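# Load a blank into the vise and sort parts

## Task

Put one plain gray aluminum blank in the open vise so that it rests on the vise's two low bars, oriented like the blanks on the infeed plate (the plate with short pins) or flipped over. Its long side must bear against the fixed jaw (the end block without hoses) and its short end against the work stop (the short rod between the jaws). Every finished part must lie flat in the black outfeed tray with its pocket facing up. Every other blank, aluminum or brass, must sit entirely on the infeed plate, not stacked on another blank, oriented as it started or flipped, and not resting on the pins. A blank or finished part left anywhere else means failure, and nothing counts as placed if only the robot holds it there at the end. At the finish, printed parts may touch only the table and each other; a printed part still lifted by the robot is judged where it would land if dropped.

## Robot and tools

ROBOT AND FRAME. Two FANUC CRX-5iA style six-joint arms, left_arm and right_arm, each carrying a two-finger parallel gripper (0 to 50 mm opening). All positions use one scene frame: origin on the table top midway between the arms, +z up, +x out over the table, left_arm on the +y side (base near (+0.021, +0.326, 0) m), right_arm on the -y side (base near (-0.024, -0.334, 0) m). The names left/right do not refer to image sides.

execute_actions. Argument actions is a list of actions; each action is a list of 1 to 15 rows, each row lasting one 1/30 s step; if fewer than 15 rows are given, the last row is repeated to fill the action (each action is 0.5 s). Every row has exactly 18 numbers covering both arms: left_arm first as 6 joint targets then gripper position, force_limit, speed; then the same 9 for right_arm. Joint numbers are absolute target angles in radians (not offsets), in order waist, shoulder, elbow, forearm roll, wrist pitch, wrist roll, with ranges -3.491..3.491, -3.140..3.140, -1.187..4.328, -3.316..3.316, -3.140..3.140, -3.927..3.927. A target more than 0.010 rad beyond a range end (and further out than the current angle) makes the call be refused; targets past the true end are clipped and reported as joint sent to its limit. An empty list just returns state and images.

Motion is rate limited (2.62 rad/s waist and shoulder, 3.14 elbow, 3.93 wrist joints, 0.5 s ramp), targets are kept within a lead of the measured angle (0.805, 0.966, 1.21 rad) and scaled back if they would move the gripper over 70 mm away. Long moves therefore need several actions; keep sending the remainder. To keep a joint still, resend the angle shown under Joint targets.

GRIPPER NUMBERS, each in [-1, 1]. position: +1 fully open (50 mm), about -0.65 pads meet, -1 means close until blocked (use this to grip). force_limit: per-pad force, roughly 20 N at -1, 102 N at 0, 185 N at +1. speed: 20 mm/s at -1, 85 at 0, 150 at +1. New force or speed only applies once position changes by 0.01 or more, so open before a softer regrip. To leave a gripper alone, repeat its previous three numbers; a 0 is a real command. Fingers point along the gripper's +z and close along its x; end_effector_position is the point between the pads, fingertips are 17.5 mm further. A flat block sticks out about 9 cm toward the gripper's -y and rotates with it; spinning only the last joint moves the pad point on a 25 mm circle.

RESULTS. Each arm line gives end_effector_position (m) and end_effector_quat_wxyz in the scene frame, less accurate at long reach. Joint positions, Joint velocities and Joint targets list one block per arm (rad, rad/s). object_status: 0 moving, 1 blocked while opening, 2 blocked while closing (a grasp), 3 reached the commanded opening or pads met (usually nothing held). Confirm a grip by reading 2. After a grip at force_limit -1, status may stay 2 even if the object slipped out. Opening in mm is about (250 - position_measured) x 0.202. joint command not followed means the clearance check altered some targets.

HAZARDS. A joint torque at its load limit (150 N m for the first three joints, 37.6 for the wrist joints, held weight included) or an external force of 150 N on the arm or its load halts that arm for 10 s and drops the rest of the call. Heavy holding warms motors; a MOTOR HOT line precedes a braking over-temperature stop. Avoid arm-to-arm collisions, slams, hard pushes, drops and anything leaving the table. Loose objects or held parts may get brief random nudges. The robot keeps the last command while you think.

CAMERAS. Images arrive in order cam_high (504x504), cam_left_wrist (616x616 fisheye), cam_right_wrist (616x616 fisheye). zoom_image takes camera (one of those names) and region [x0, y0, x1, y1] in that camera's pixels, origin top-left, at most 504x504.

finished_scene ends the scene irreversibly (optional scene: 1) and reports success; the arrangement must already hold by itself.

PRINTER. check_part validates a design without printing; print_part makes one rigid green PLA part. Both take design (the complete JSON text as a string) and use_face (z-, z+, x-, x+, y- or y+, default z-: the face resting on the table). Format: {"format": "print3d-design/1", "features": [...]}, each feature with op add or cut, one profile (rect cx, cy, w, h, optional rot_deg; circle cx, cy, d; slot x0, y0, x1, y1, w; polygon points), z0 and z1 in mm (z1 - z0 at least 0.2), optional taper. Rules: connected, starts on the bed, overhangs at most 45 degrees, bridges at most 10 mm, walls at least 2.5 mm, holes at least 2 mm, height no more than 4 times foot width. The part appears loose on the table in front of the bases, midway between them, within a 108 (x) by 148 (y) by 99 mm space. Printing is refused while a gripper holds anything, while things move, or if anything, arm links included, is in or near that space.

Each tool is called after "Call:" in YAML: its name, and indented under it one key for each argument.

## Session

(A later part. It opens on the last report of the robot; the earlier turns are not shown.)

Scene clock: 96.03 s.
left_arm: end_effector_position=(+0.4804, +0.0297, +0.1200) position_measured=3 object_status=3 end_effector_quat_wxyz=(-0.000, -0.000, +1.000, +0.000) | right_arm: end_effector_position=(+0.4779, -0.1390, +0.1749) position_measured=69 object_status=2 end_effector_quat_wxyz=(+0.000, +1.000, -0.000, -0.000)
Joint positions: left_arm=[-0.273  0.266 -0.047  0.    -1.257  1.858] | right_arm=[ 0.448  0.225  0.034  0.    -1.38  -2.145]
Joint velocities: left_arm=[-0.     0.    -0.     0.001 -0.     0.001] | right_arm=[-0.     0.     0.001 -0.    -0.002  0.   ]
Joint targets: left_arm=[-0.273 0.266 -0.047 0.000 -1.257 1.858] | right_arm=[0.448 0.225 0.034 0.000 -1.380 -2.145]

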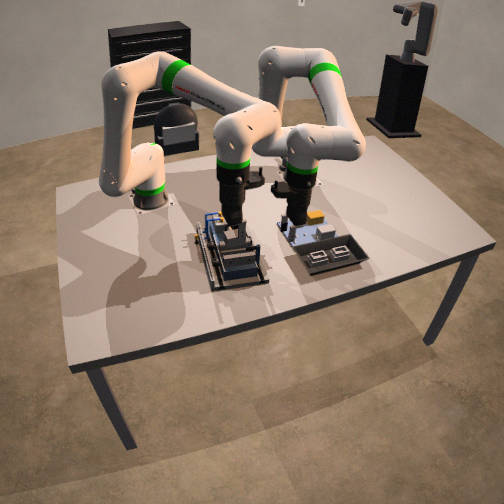

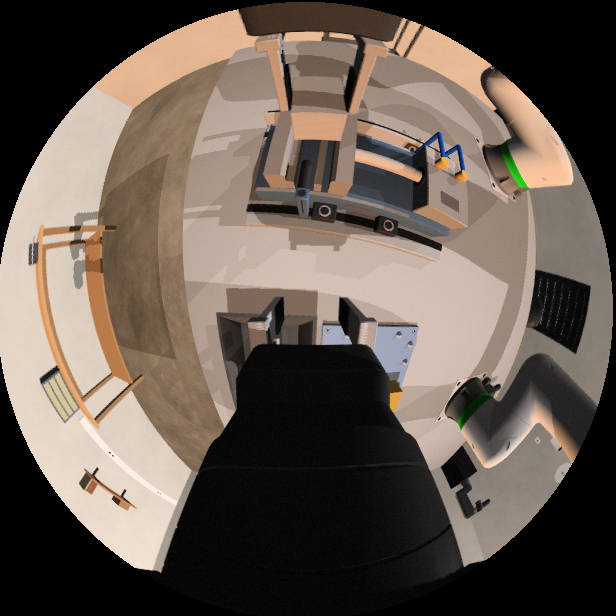

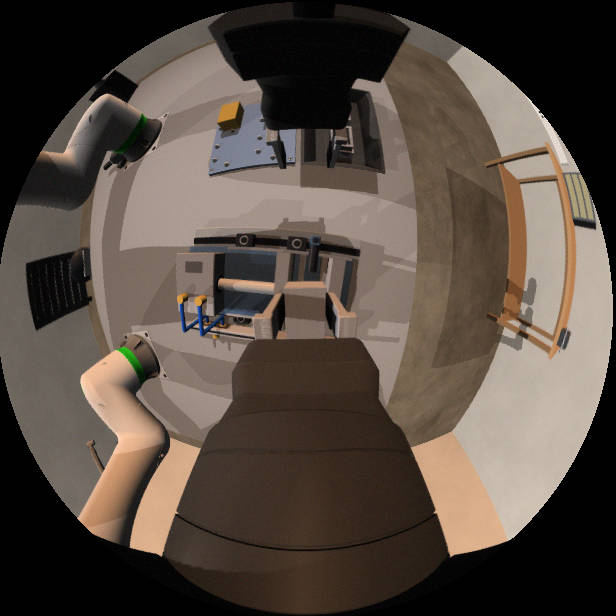

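Call:
zoom_image:
  camera: "cam_left_wrist"
  region: [220, 30, 420, 230]

Region (220, 30, 420, 230) of cam_left_wrist's 616x616 image, scaled by 2.520, with more detail than that image has.

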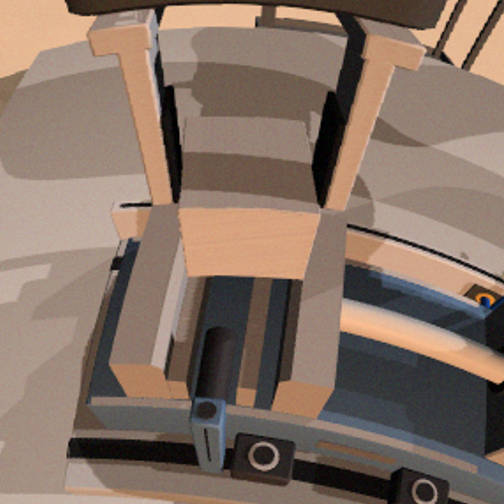

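Call:
execute_actions:
  actions:
    - [[-0.2731,0.2663,-0.0471,0,-1.2574,1.8579,1,0,0,0.4442,0.2479,0.0024,0,-1.3253,-2.1412,-1,0,0]]
    - [[-0.2731,0.2663,-0.0471,0,-1.2574,1.8579,1,0,0,0.4442,0.2479,0.0024,0,-1.3253,-2.1412,-1,0,0]]

Call:
zoom_image:
  camera: "cam_left_wrist"
  region: [220, 30, 420, 230]

Scene clock: 98.30 s.
left_arm: end_effector_position=(+0.4804, +0.0297, +0.1200) position_measured=3 object_status=3 end_effector_quat_wxyz=(-0.000, -0.000, +1.000, +0.000) | right_arm: end_effector_position=(+0.4820, -0.1389, +0.1500) position_measured=69 object_status=2 end_effector_quat_wxyz=(+0.000, +1.000, -0.000, -0.000)
Joint positions: left_arm=[-0.273  0.266 -0.047 -0.    -1.257  1.858] | right_arm=[ 0.444  0.248  0.002  0.    -1.325 -2.141]
Joint velocities: left_arm=[ 0.    -0.    -0.    -0.     0.    -0.001] | right_arm=[-0.001 -0.    -0.    -0.    -0.     0.   ]
Joint targets: left_arm=[-0.273 0.266 -0.047 0.000 -1.257 1.858] | right_arm=[0.444 0.248 0.002 0.000 -1.325 -2.141]

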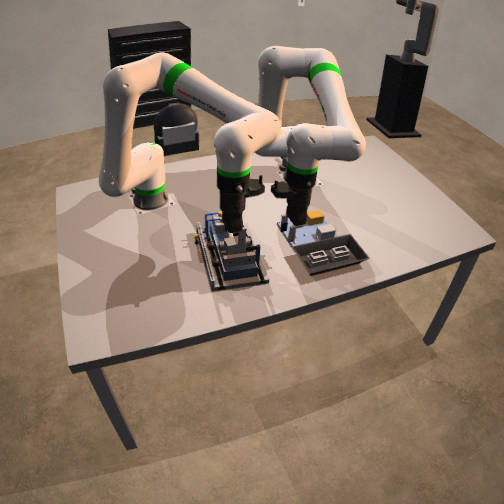

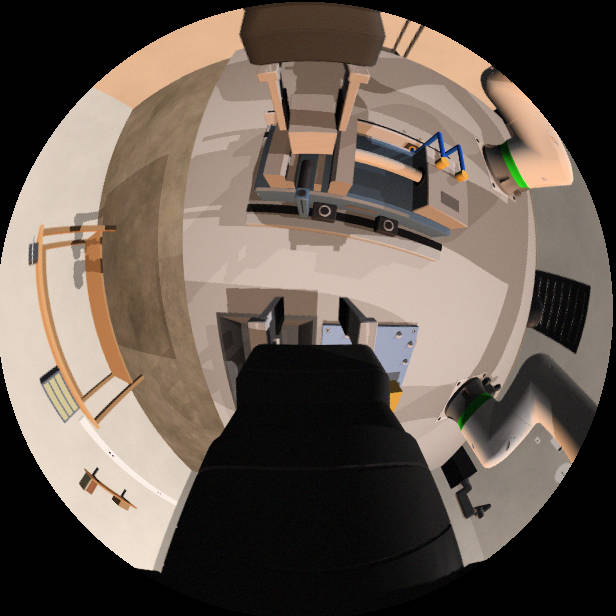

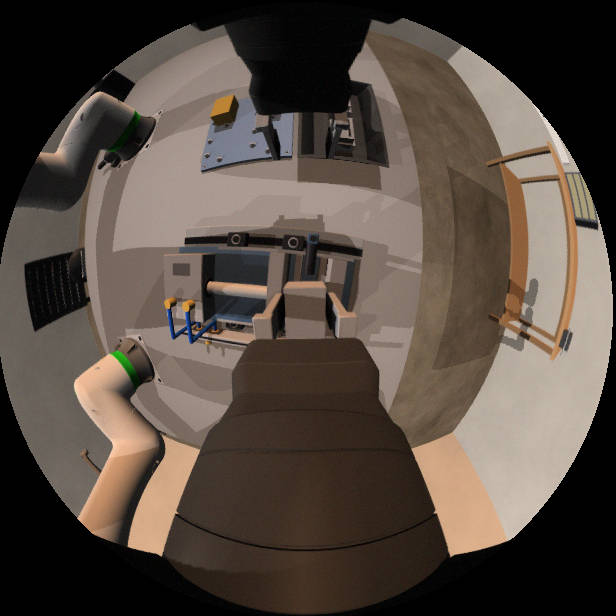

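Region (220, 30, 420, 230) of cam_left_wrist's 616x616 image, scaled by 2.520, with more detail than that image has.

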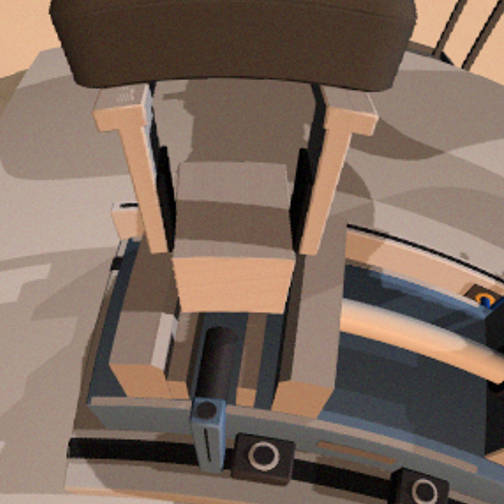

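Call:
execute_actions:
  actions:
    - [[-0.2731,0.2663,-0.0471,0,-1.2574,1.8579,1,0,0,0.4442,0.2555,-0.0123,0,-1.303,-2.1412,-1,0,0]]
    - [[-0.2731,0.2663,-0.0471,0,-1.2574,1.8579,1,0,0,0.4442,0.2555,-0.0123,0,-1.303,-2.1412,-1,0,0]]

Call:
zoom_image:
  camera: "cam_left_wrist"
  region: [220, 30, 420, 230]

Scene clock: 101.90 s.
left_arm: end_effector_position=(+0.4804, +0.0297, +0.1200) position_measured=3 object_status=3 end_effector_quat_wxyz=(-0.000, -0.000, +1.000, +0.000) | right_arm: end_effector_position=(+0.4825, -0.1385, +0.1399) position_measured=69 object_status=2 end_effector_quat_wxyz=(+0.000, +1.000, -0.000, -0.000)
Joint positions: left_arm=[-0.273  0.266 -0.047  0.    -1.257  1.858] | right_arm=[ 0.444  0.256 -0.012 -0.    -1.303 -2.141]
Joint velocities: left_arm=[ 0.001  0.     0.     0.001 -0.001 -0.   ] | right_arm=[ 0.     0.    -0.001 -0.     0.001 -0.   ]
Joint targets: left_arm=[-0.273 0.266 -0.047 0.000 -1.257 1.858] | right_arm=[0.444 0.256 -0.012 0.000 -1.303 -2.141]

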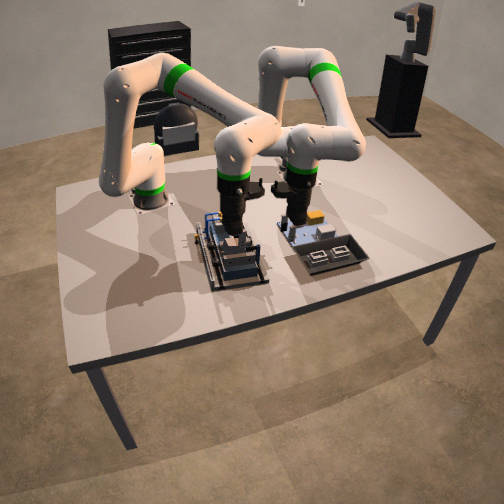

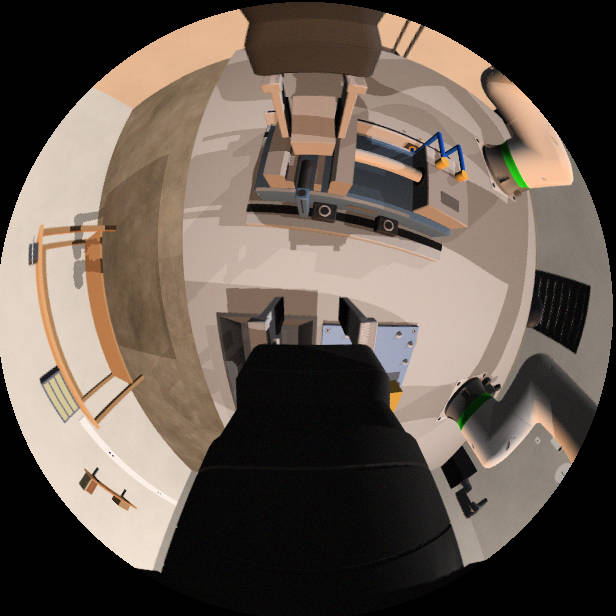

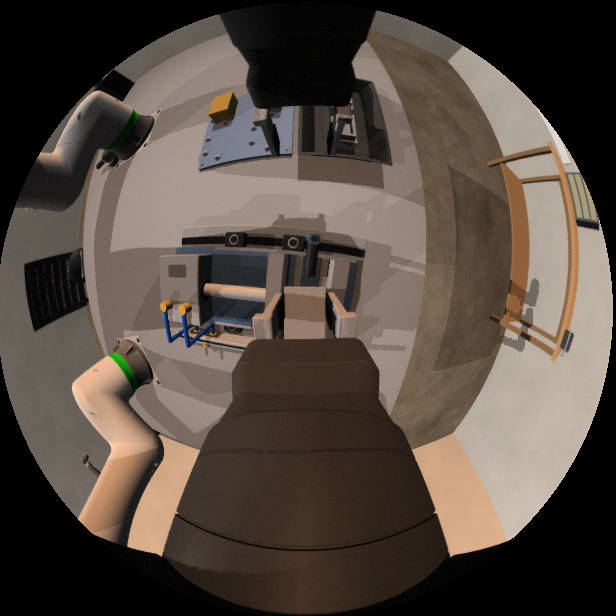

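Region (220, 30, 420, 230) of cam_left_wrist's 616x616 image, scaled by 2.520, with more detail than that image has.

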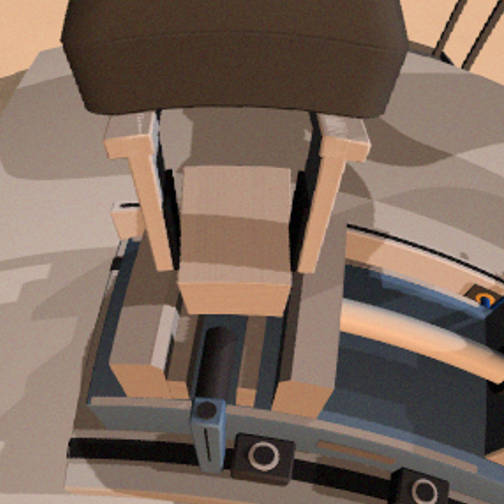

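Call:
zoom_image:
  camera: "cam_left_wrist"
  region: [260, 90, 360, 200]

Region (260, 90, 360, 200) of cam_left_wrist's 616x616 image, scaled by 4.582, with more detail than that image has; it fills the left 458 columns of this view, and the rest is white.

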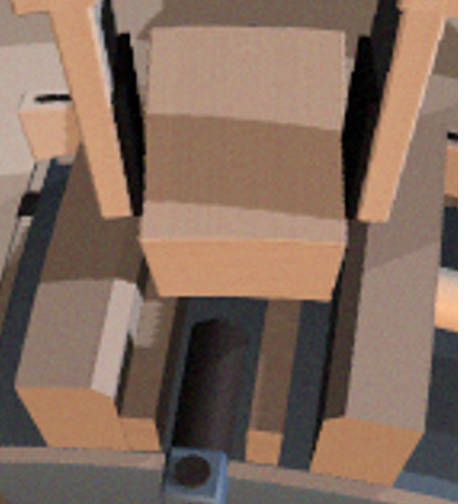

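Call:
zoom_image:
  camera: "cam_high"
  region: [190, 170, 290, 290]

Region (190, 170, 290, 290) of cam_high's 504x504 image, scaled by 4.200, with more detail than that image has.

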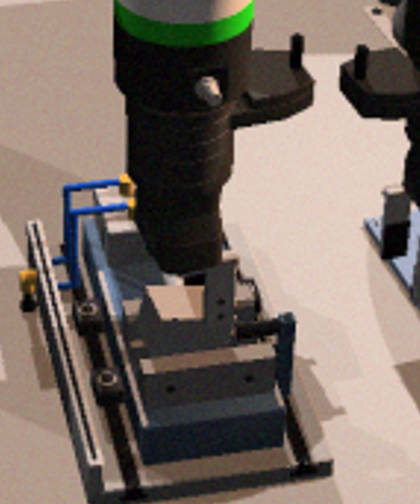

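Call:
execute_actions:
  actions:
    - [[-0.2731,0.2663,-0.0471,0,-1.2574,1.8579,1,0,0,0.4442,0.2403,0.0171,0,-1.3476,-2.1412,-1,0,0]]
    - [[-0.2731,0.2663,-0.0471,0,-1.2574,1.8579,1,0,0,0.4442,0.2403,0.0171,0,-1.3476,-2.1412,-1,0,0]]

Call:
zoom_image:
  camera: "cam_left_wrist"
  region: [240, 40, 380, 200]

Scene clock: 107.27 s.
left_arm: end_effector_position=(+0.4804, +0.0297, +0.1200) position_measured=3 object_status=3 end_effector_quat_wxyz=(-0.000, -0.000, +1.000, +0.000) | right_arm: end_effector_position=(+0.4813, -0.1393, +0.1600) position_measured=69 object_status=2 end_effector_quat_wxyz=(+0.000, +1.000, -0.000, -0.000)
Joint positions: left_arm=[-0.273  0.266 -0.047 -0.    -1.257  1.858] | right_arm=[ 0.444  0.24   0.017 -0.    -1.348 -2.141]
Joint velocities: left_arm=[-0.001 -0.     0.     0.    -0.     0.001] | right_arm=[-0.001  0.002  0.001  0.     0.    -0.   ]
Joint targets: left_arm=[-0.273 0.266 -0.047 0.000 -1.257 1.858] | right_arm=[0.444 0.240 0.017 0.000 -1.348 -2.141]

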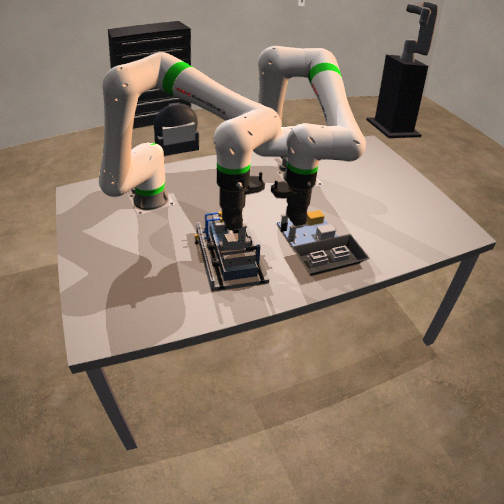

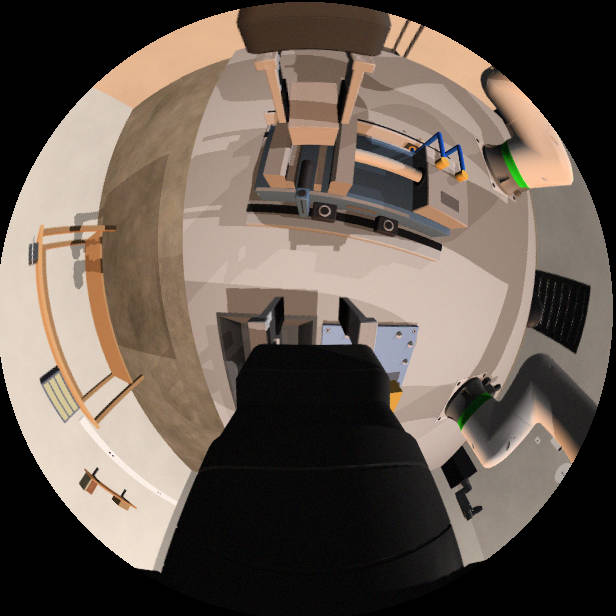

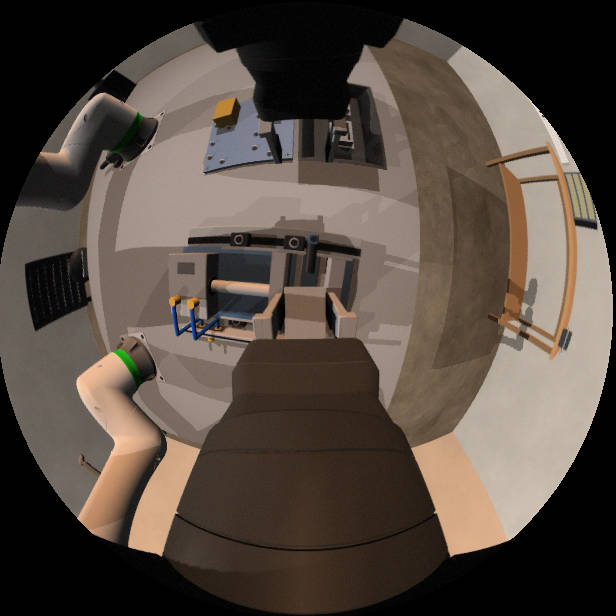

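Region (240, 40, 380, 200) of cam_left_wrist's 616x616 image, scaled by 3.150, with more detail than that image has; it fills the left 441 columns of this view, and the rest is white.

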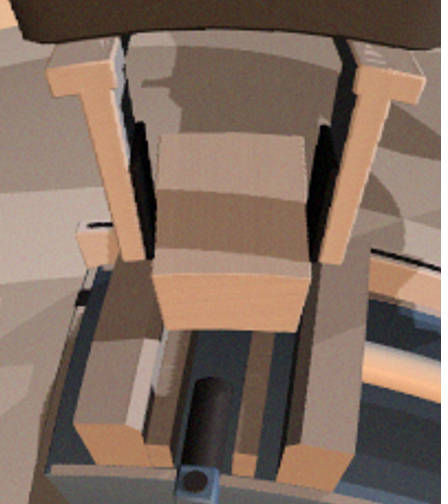

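Call:
execute_actions:
  actions: []

Scene clock: 109.27 s.
left_arm: end_effector_position=(+0.4804, +0.0297, +0.1200) position_measured=3 object_status=3 end_effector_quat_wxyz=(-0.000, -0.000, +1.000, +0.000) | right_arm: end_effector_position=(+0.4813, -0.1393, +0.1600) position_measured=69 object_status=2 end_effector_quat_wxyz=(+0.000, +1.000, -0.000, -0.000)
Joint positions: left_arm=[-0.273  0.266 -0.047  0.    -1.257  1.858] | right_arm=[ 0.444  0.24   0.017 -0.    -1.348 -2.141]
Joint velocities: left_arm=[ 0.    -0.     0.001 -0.     0.     0.001] | right_arm=[-0.001 -0.001  0.001 -0.001 -0.     0.   ]
Joint targets: left_arm=[-0.273 0.266 -0.047 0.000 -1.257 1.858] | right_arm=[0.444 0.240 0.017 0.000 -1.348 -2.141]

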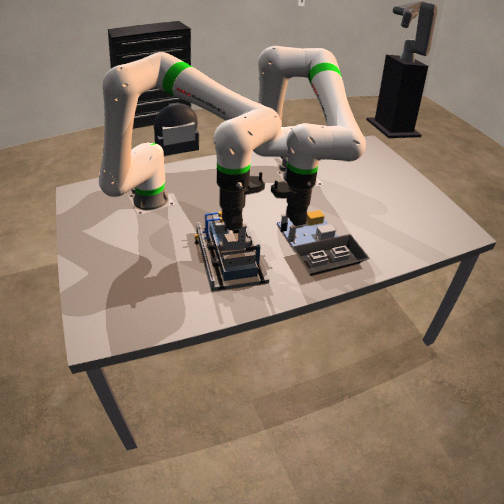

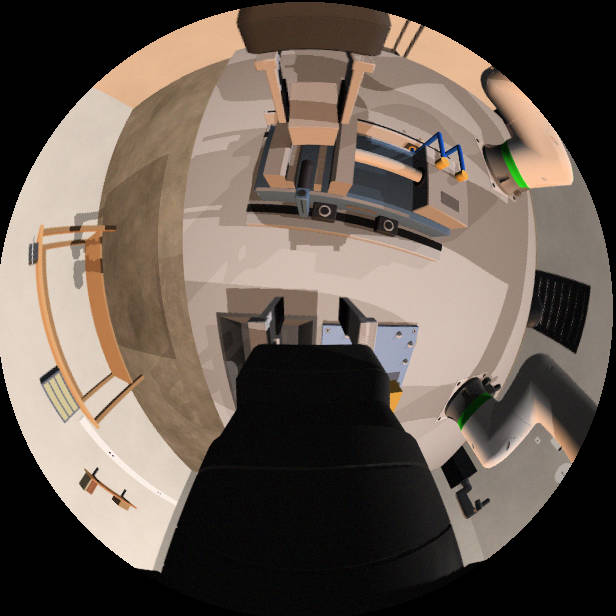

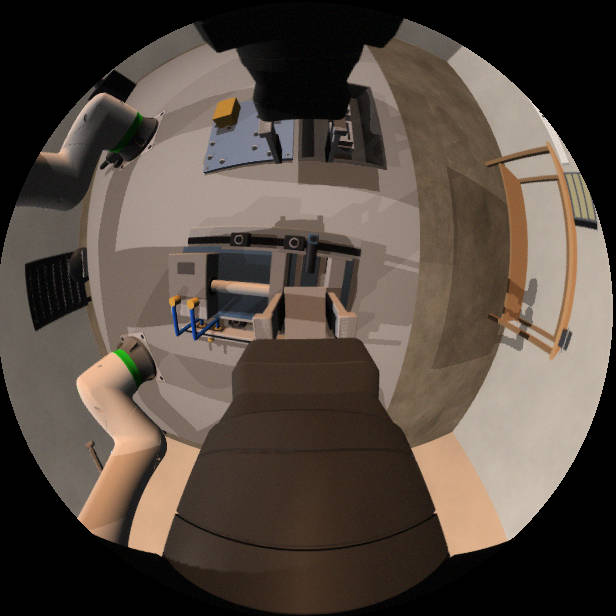

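Call:
zoom_image:
  camera: "cam_left_wrist"
  region: [220, 40, 460, 240]

Call:
zoom_image:
  camera: "cam_right_wrist"
  region: [160, 220, 400, 360]

Region (220, 40, 460, 240) of cam_left_wrist's 616x616 image, scaled by 2.100, with more detail than that image has.

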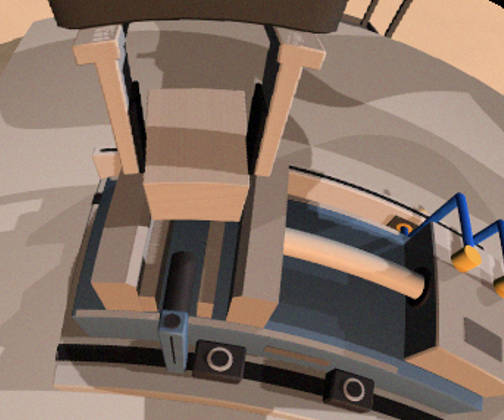

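Region (160, 220, 400, 360) of cam_right_wrist's 616x616 image, scaled by 2.100, with more detail than that image has; it fills the top 294 rows of this view, and the rest is white.

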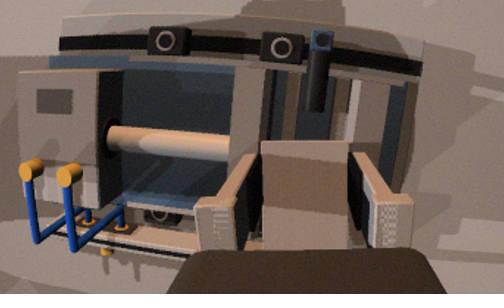

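Call:
execute_actions:
  actions:
    - [[-0.2731,0.2663,-0.0471,0,-1.2574,1.8579,1,0,0,0.4306,0.2329,0.0081,0,-1.3459,-2.1276,-1,0,0]]
    - [[-0.2731,0.2663,-0.0471,0,-1.2574,1.8579,1,0,0,0.4306,0.2418,-0.0171,0,-1.3119,-2.1276,-1,0,0]]

Call:
zoom_image:
  camera: "cam_left_wrist"
  region: [220, 40, 460, 240]

Scene clock: 113.20 s.
left_arm: end_effector_position=(+0.4804, +0.0297, +0.1200) position_measured=3 object_status=3 end_effector_quat_wxyz=(-0.000, -0.000, +1.000, +0.000) | right_arm: end_effector_position=(+0.4810, -0.1478, +0.1451) position_measured=69 object_status=2 end_effector_quat_wxyz=(-0.000, +1.000, -0.000, +0.000)
Joint positions: left_arm=[-0.273  0.266 -0.047  0.    -1.257  1.858] | right_arm=[ 0.431  0.242 -0.017 -0.    -1.312 -2.128]
Joint velocities: left_arm=[-0.    -0.     0.001 -0.002  0.    -0.   ] | right_arm=[-0.    -0.001 -0.002  0.001  0.001  0.   ]
Joint targets: left_arm=[-0.273 0.266 -0.047 0.000 -1.257 1.858] | right_arm=[0.431 0.242 -0.017 0.000 -1.312 -2.128]

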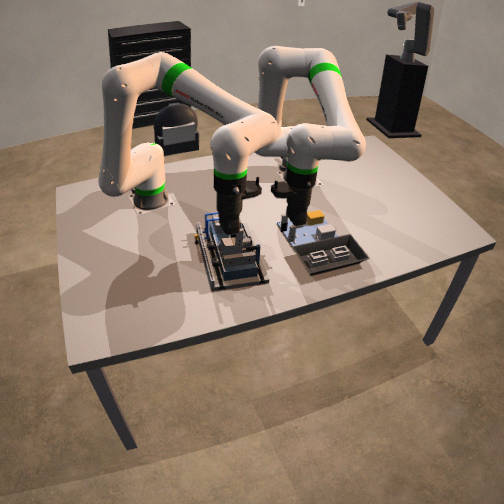

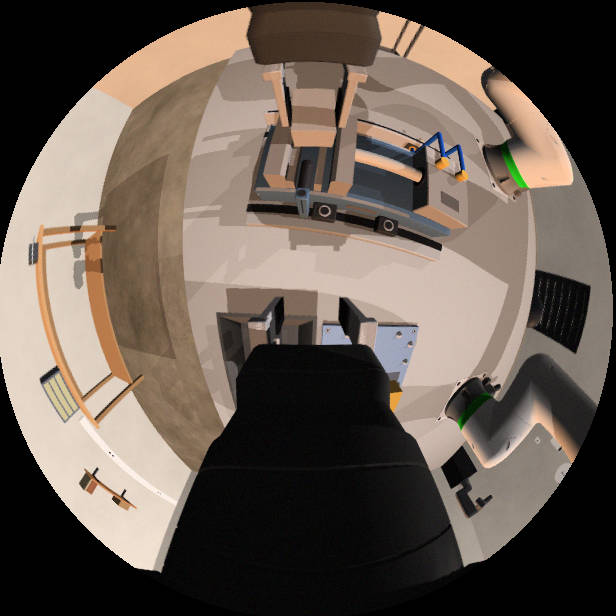

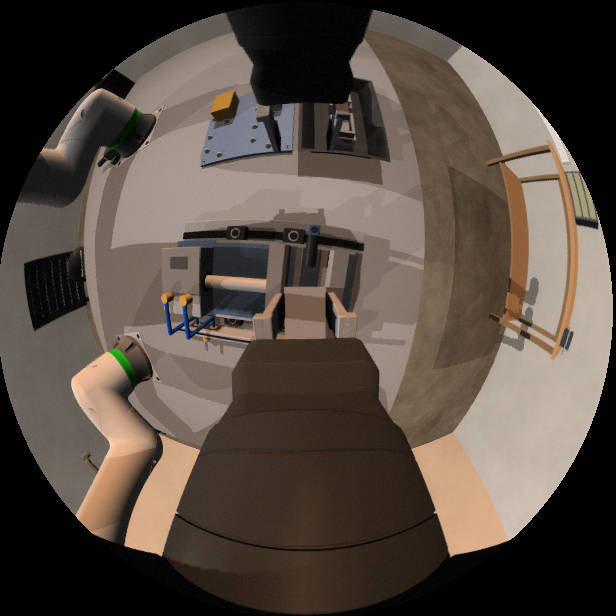

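Region (220, 40, 460, 240) of cam_left_wrist's 616x616 image, scaled by 2.100, with more detail than that image has.

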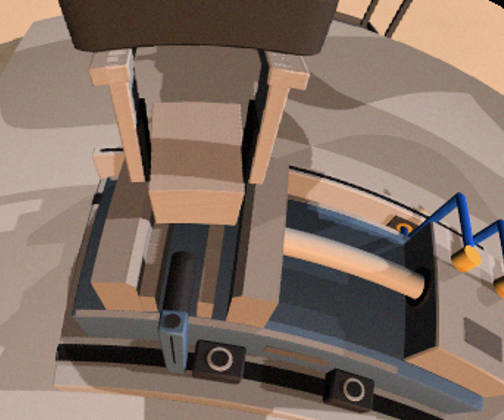

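Call:
execute_actions:
  actions:
    - [[-0.2731,0.2663,-0.0471,0,-1.2574,1.8579,1,0,0,0.4306,0.2483,-0.0332,0,-1.2894,-2.1276,-1,0,0]]

Call:
zoom_image:
  camera: "cam_left_wrist"
  region: [220, 40, 460, 240]

Scene clock: 114.53 s.
left_arm: end_effector_position=(+0.4804, +0.0297, +0.1200) position_measured=3 object_status=3 end_effector_quat_wxyz=(-0.000, -0.000, +1.000, +0.000) | right_arm: end_effector_position=(+0.4810, -0.1478, +0.1352) position_measured=69 object_status=2 end_effector_quat_wxyz=(-0.000, +1.000, -0.000, +0.000)
Joint positions: left_arm=[-0.273  0.266 -0.047  0.    -1.257  1.858] | right_arm=[ 0.431  0.248 -0.033 -0.    -1.29  -2.128]
Joint velocities: left_arm=[ 0.    -0.    -0.    -0.001  0.001  0.   ] | right_arm=[-0.     0.001 -0.001  0.     0.002  0.   ]
Joint targets: left_arm=[-0.273 0.266 -0.047 0.000 -1.257 1.858] | right_arm=[0.431 0.248 -0.033 0.000 -1.289 -2.128]

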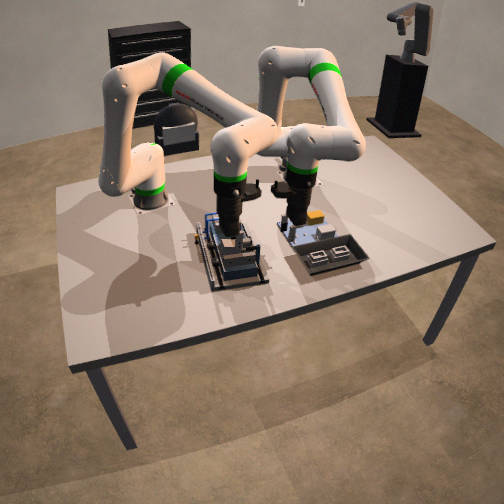

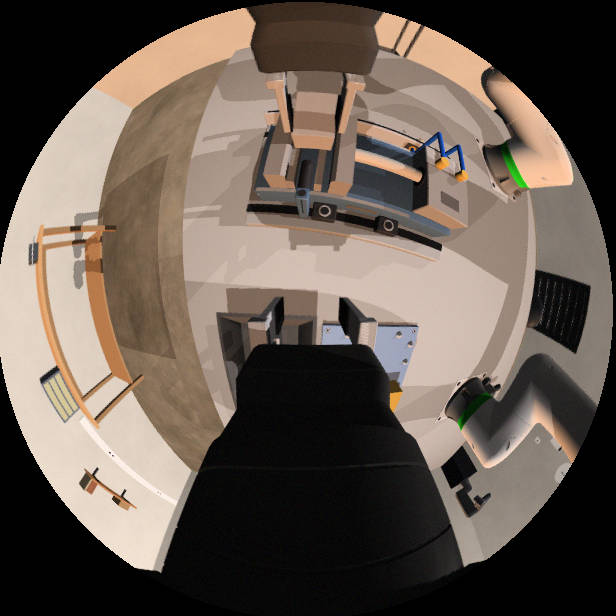

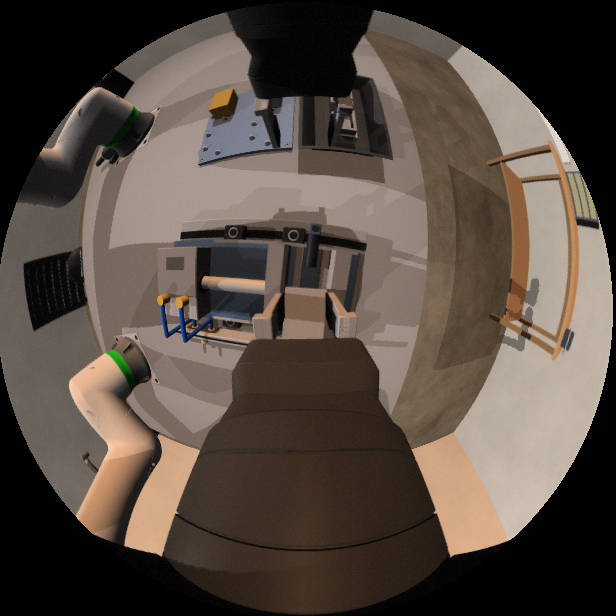

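Region (220, 40, 460, 240) of cam_left_wrist's 616x616 image, scaled by 2.100, with more detail than that image has.

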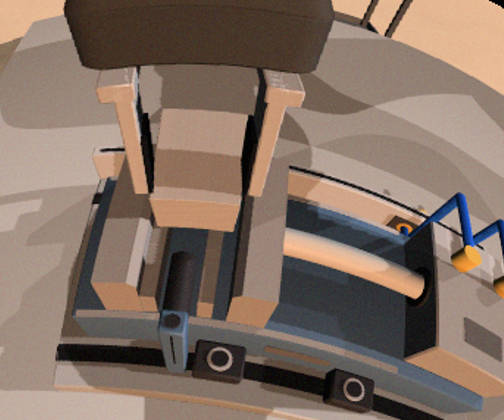

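Call:
execute_actions:
  actions:
    - [[-0.2731,0.2663,-0.0471,0,-1.2574,1.8579,1,0,0,0.4306,0.2532,-0.0441,0,-1.2736,-2.1276,-1,0,0]]

Call:
zoom_image:
  camera: "cam_left_wrist"
  region: [220, 40, 460, 240]

Scene clock: 125.00 s.
left_arm: end_effector_position=(+0.4804, +0.0297, +0.1200) position_measured=3 object_status=3 end_effector_quat_wxyz=(-0.000, -0.000, +1.000, +0.000) | right_arm: end_effector_position=(+0.4799, -0.1484, +0.1357) position_measured=69 object_status=2 end_effector_quat_wxyz=(+0.000, +1.000, -0.000, -0.001)
Joint positions: left_arm=[-0.273  0.266 -0.047  0.    -1.257  1.858] | right_arm=[ 0.431  0.246 -0.034  0.    -1.292 -2.128]
Joint velocities: left_arm=[-0.     0.001  0.    -0.001  0.001  0.   ] | right_arm=[-0.002  0.002  0.001  0.    -0.001  0.001]
Joint targets: left_arm=[-0.273 0.266 -0.047 0.000 -1.257 1.858] | right_arm=[0.431 0.246 -0.034 0.000 -1.292 -2.128]
FORCE FAULT: contact force on the right arm reached its limit, and that arm stopped for 10 seconds. The contact can be on any part of that arm, not only on its tool. That time counts as 19 of the actions that you can send in this scene. That arm's remaining commands of this call were not run. That arm holds still and accepts commands again. Move the arm away from the contact; if what it grips holds it there, let go first. Pushing or pulling that hard again can fault the arm again.

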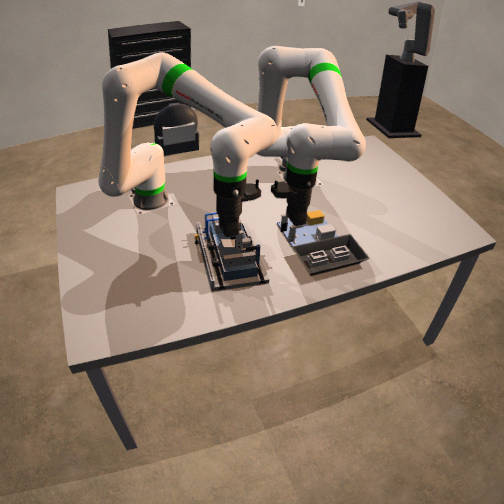

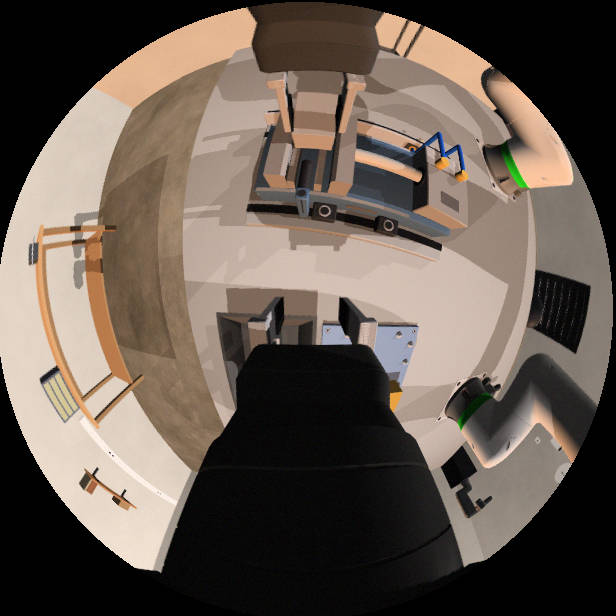

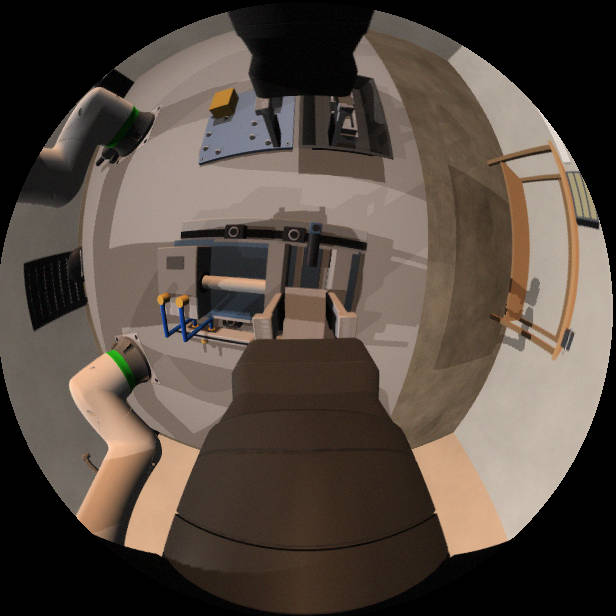

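Region (220, 40, 460, 240) of cam_left_wrist's 616x616 image, scaled by 2.100, with more detail than that image has.

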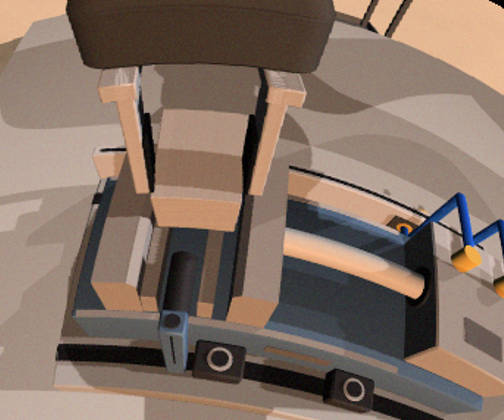

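Call:
execute_actions:
  actions:
    - [[-0.2731,0.2663,-0.0471,0,-1.2574,1.8579,1,0,0,0.4280,0.2527,-0.0228,0,-1.2953,-2.1250,-1,0,0]]

Call:
zoom_image:
  camera: "cam_left_wrist"
  region: [240, 60, 400, 220]

Scene clock: 127.13 s.
left_arm: end_effector_position=(+0.4804, +0.0297, +0.1200) position_measured=3 object_status=3 end_effector_quat_wxyz=(-0.000, -0.000, +1.000, +0.000) | right_arm: end_effector_position=(+0.4834, -0.1479, +0.1369) position_measured=69 object_status=2 end_effector_quat_wxyz=(+0.000, +1.000, -0.000, -0.000)
Joint positions: left_arm=[-0.273  0.266 -0.047  0.    -1.257  1.858] | right_arm=[ 0.428  0.253 -0.023  0.    -1.295 -2.125]
Joint velocities: left_arm=[ 0.001  0.     0.    -0.001 -0.    -0.001] | right_arm=[ 0.     0.001  0.001  0.001 -0.001 -0.   ]
Joint targets: left_arm=[-0.273 0.266 -0.047 0.000 -1.257 1.858] | right_arm=[0.428 0.253 -0.023 0.000 -1.295 -2.125]

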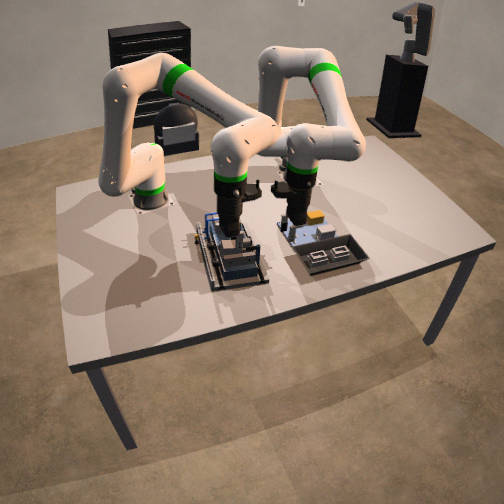

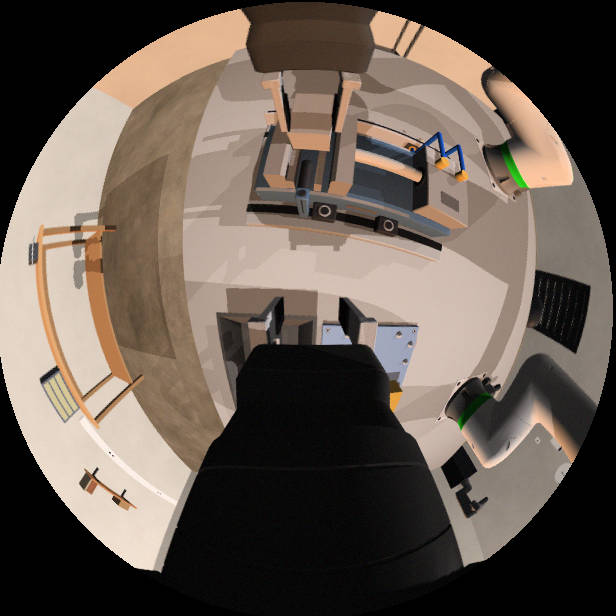

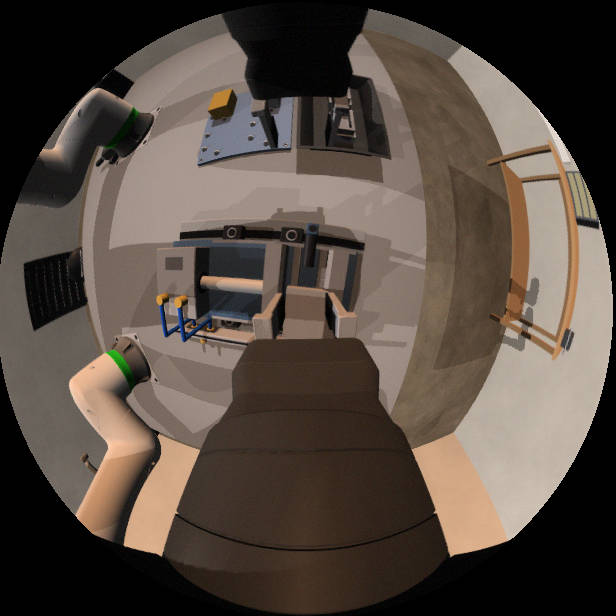

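Region (240, 60, 400, 220) of cam_left_wrist's 616x616 image, scaled by 3.150, with more detail than that image has.

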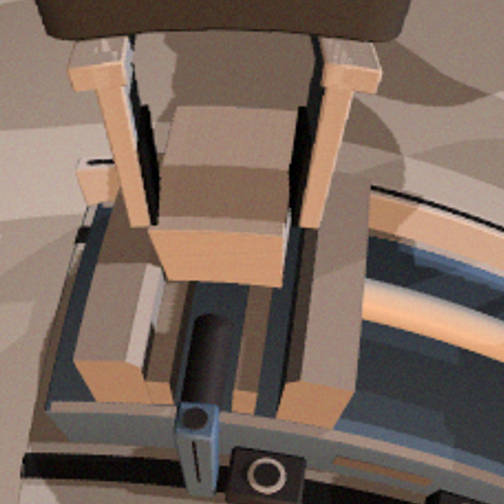

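Call:
execute_actions:
  actions:
    - [[-0.2731,0.2663,-0.0471,0,-1.2574,1.8579,1,0,0,0.43945,0.25795,-0.01625,0,-1.2966,-2.13645,-1,0,0]]

Call:
zoom_image:
  camera: "cam_left_wrist"
  region: [240, 60, 400, 220]

Call:
zoom_image:
  camera: "cam_right_wrist"
  region: [240, 220, 380, 340]

Scene clock: 129.23 s.
left_arm: end_effector_position=(+0.4804, +0.0297, +0.1200) position_measured=3 object_status=3 end_effector_quat_wxyz=(-0.000, -0.000, +1.000, +0.000) | right_arm: end_effector_position=(+0.4835, -0.1409, +0.1370) position_measured=69 object_status=2 end_effector_quat_wxyz=(-0.000, +1.000, -0.000, +0.000)
Joint positions: left_arm=[-0.273  0.266 -0.047  0.    -1.257  1.858] | right_arm=[ 0.439  0.258 -0.016  0.    -1.297 -2.136]
Joint velocities: left_arm=[-0.001  0.    -0.     0.     0.    -0.001] | right_arm=[ 0.001  0.001 -0.     0.     0.    -0.001]
Joint targets: left_arm=[-0.273 0.266 -0.047 0.000 -1.257 1.858] | right_arm=[0.439 0.258 -0.016 0.000 -1.297 -2.136]

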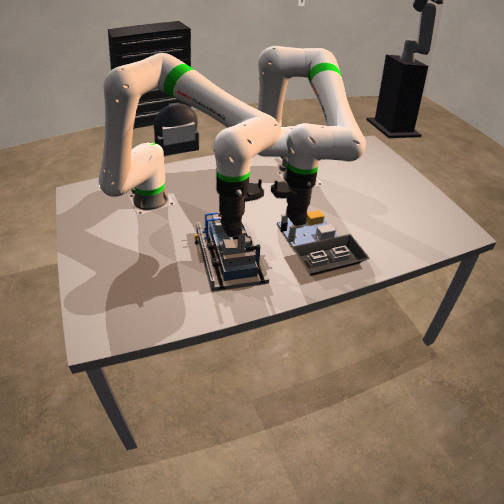

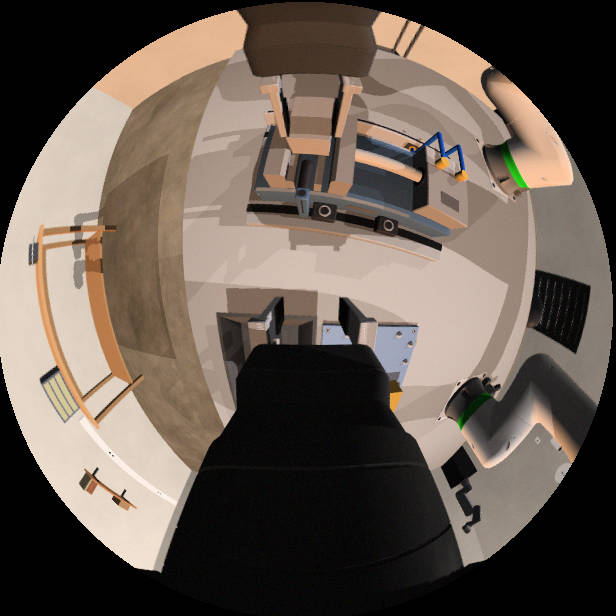

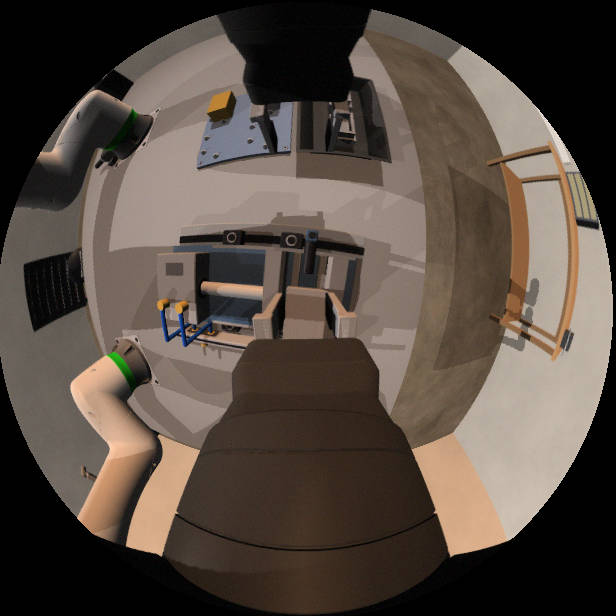

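Region (240, 60, 400, 220) of cam_left_wrist's 616x616 image, scaled by 3.150, with more detail than that image has.

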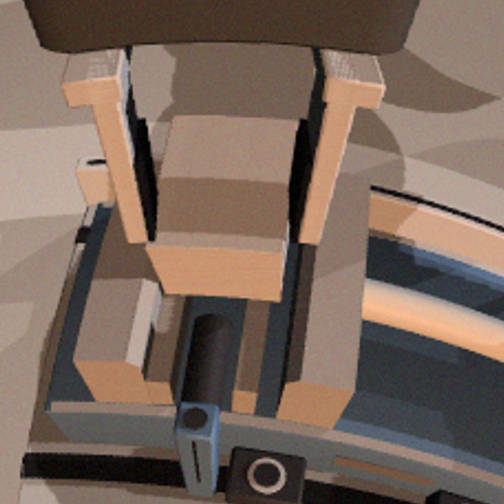

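Region (240, 220, 380, 340) of cam_right_wrist's 616x616 image, scaled by 3.600, with more detail than that image has; it fills the top 432 rows of this view, and the rest is white.

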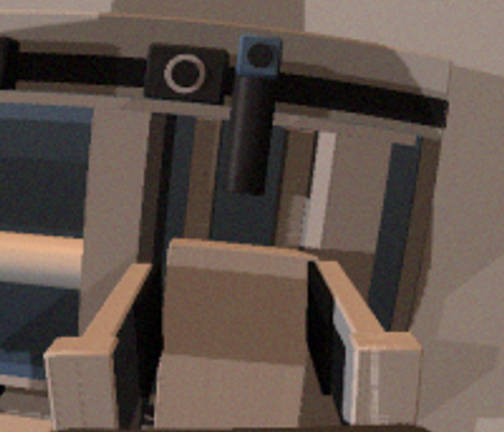

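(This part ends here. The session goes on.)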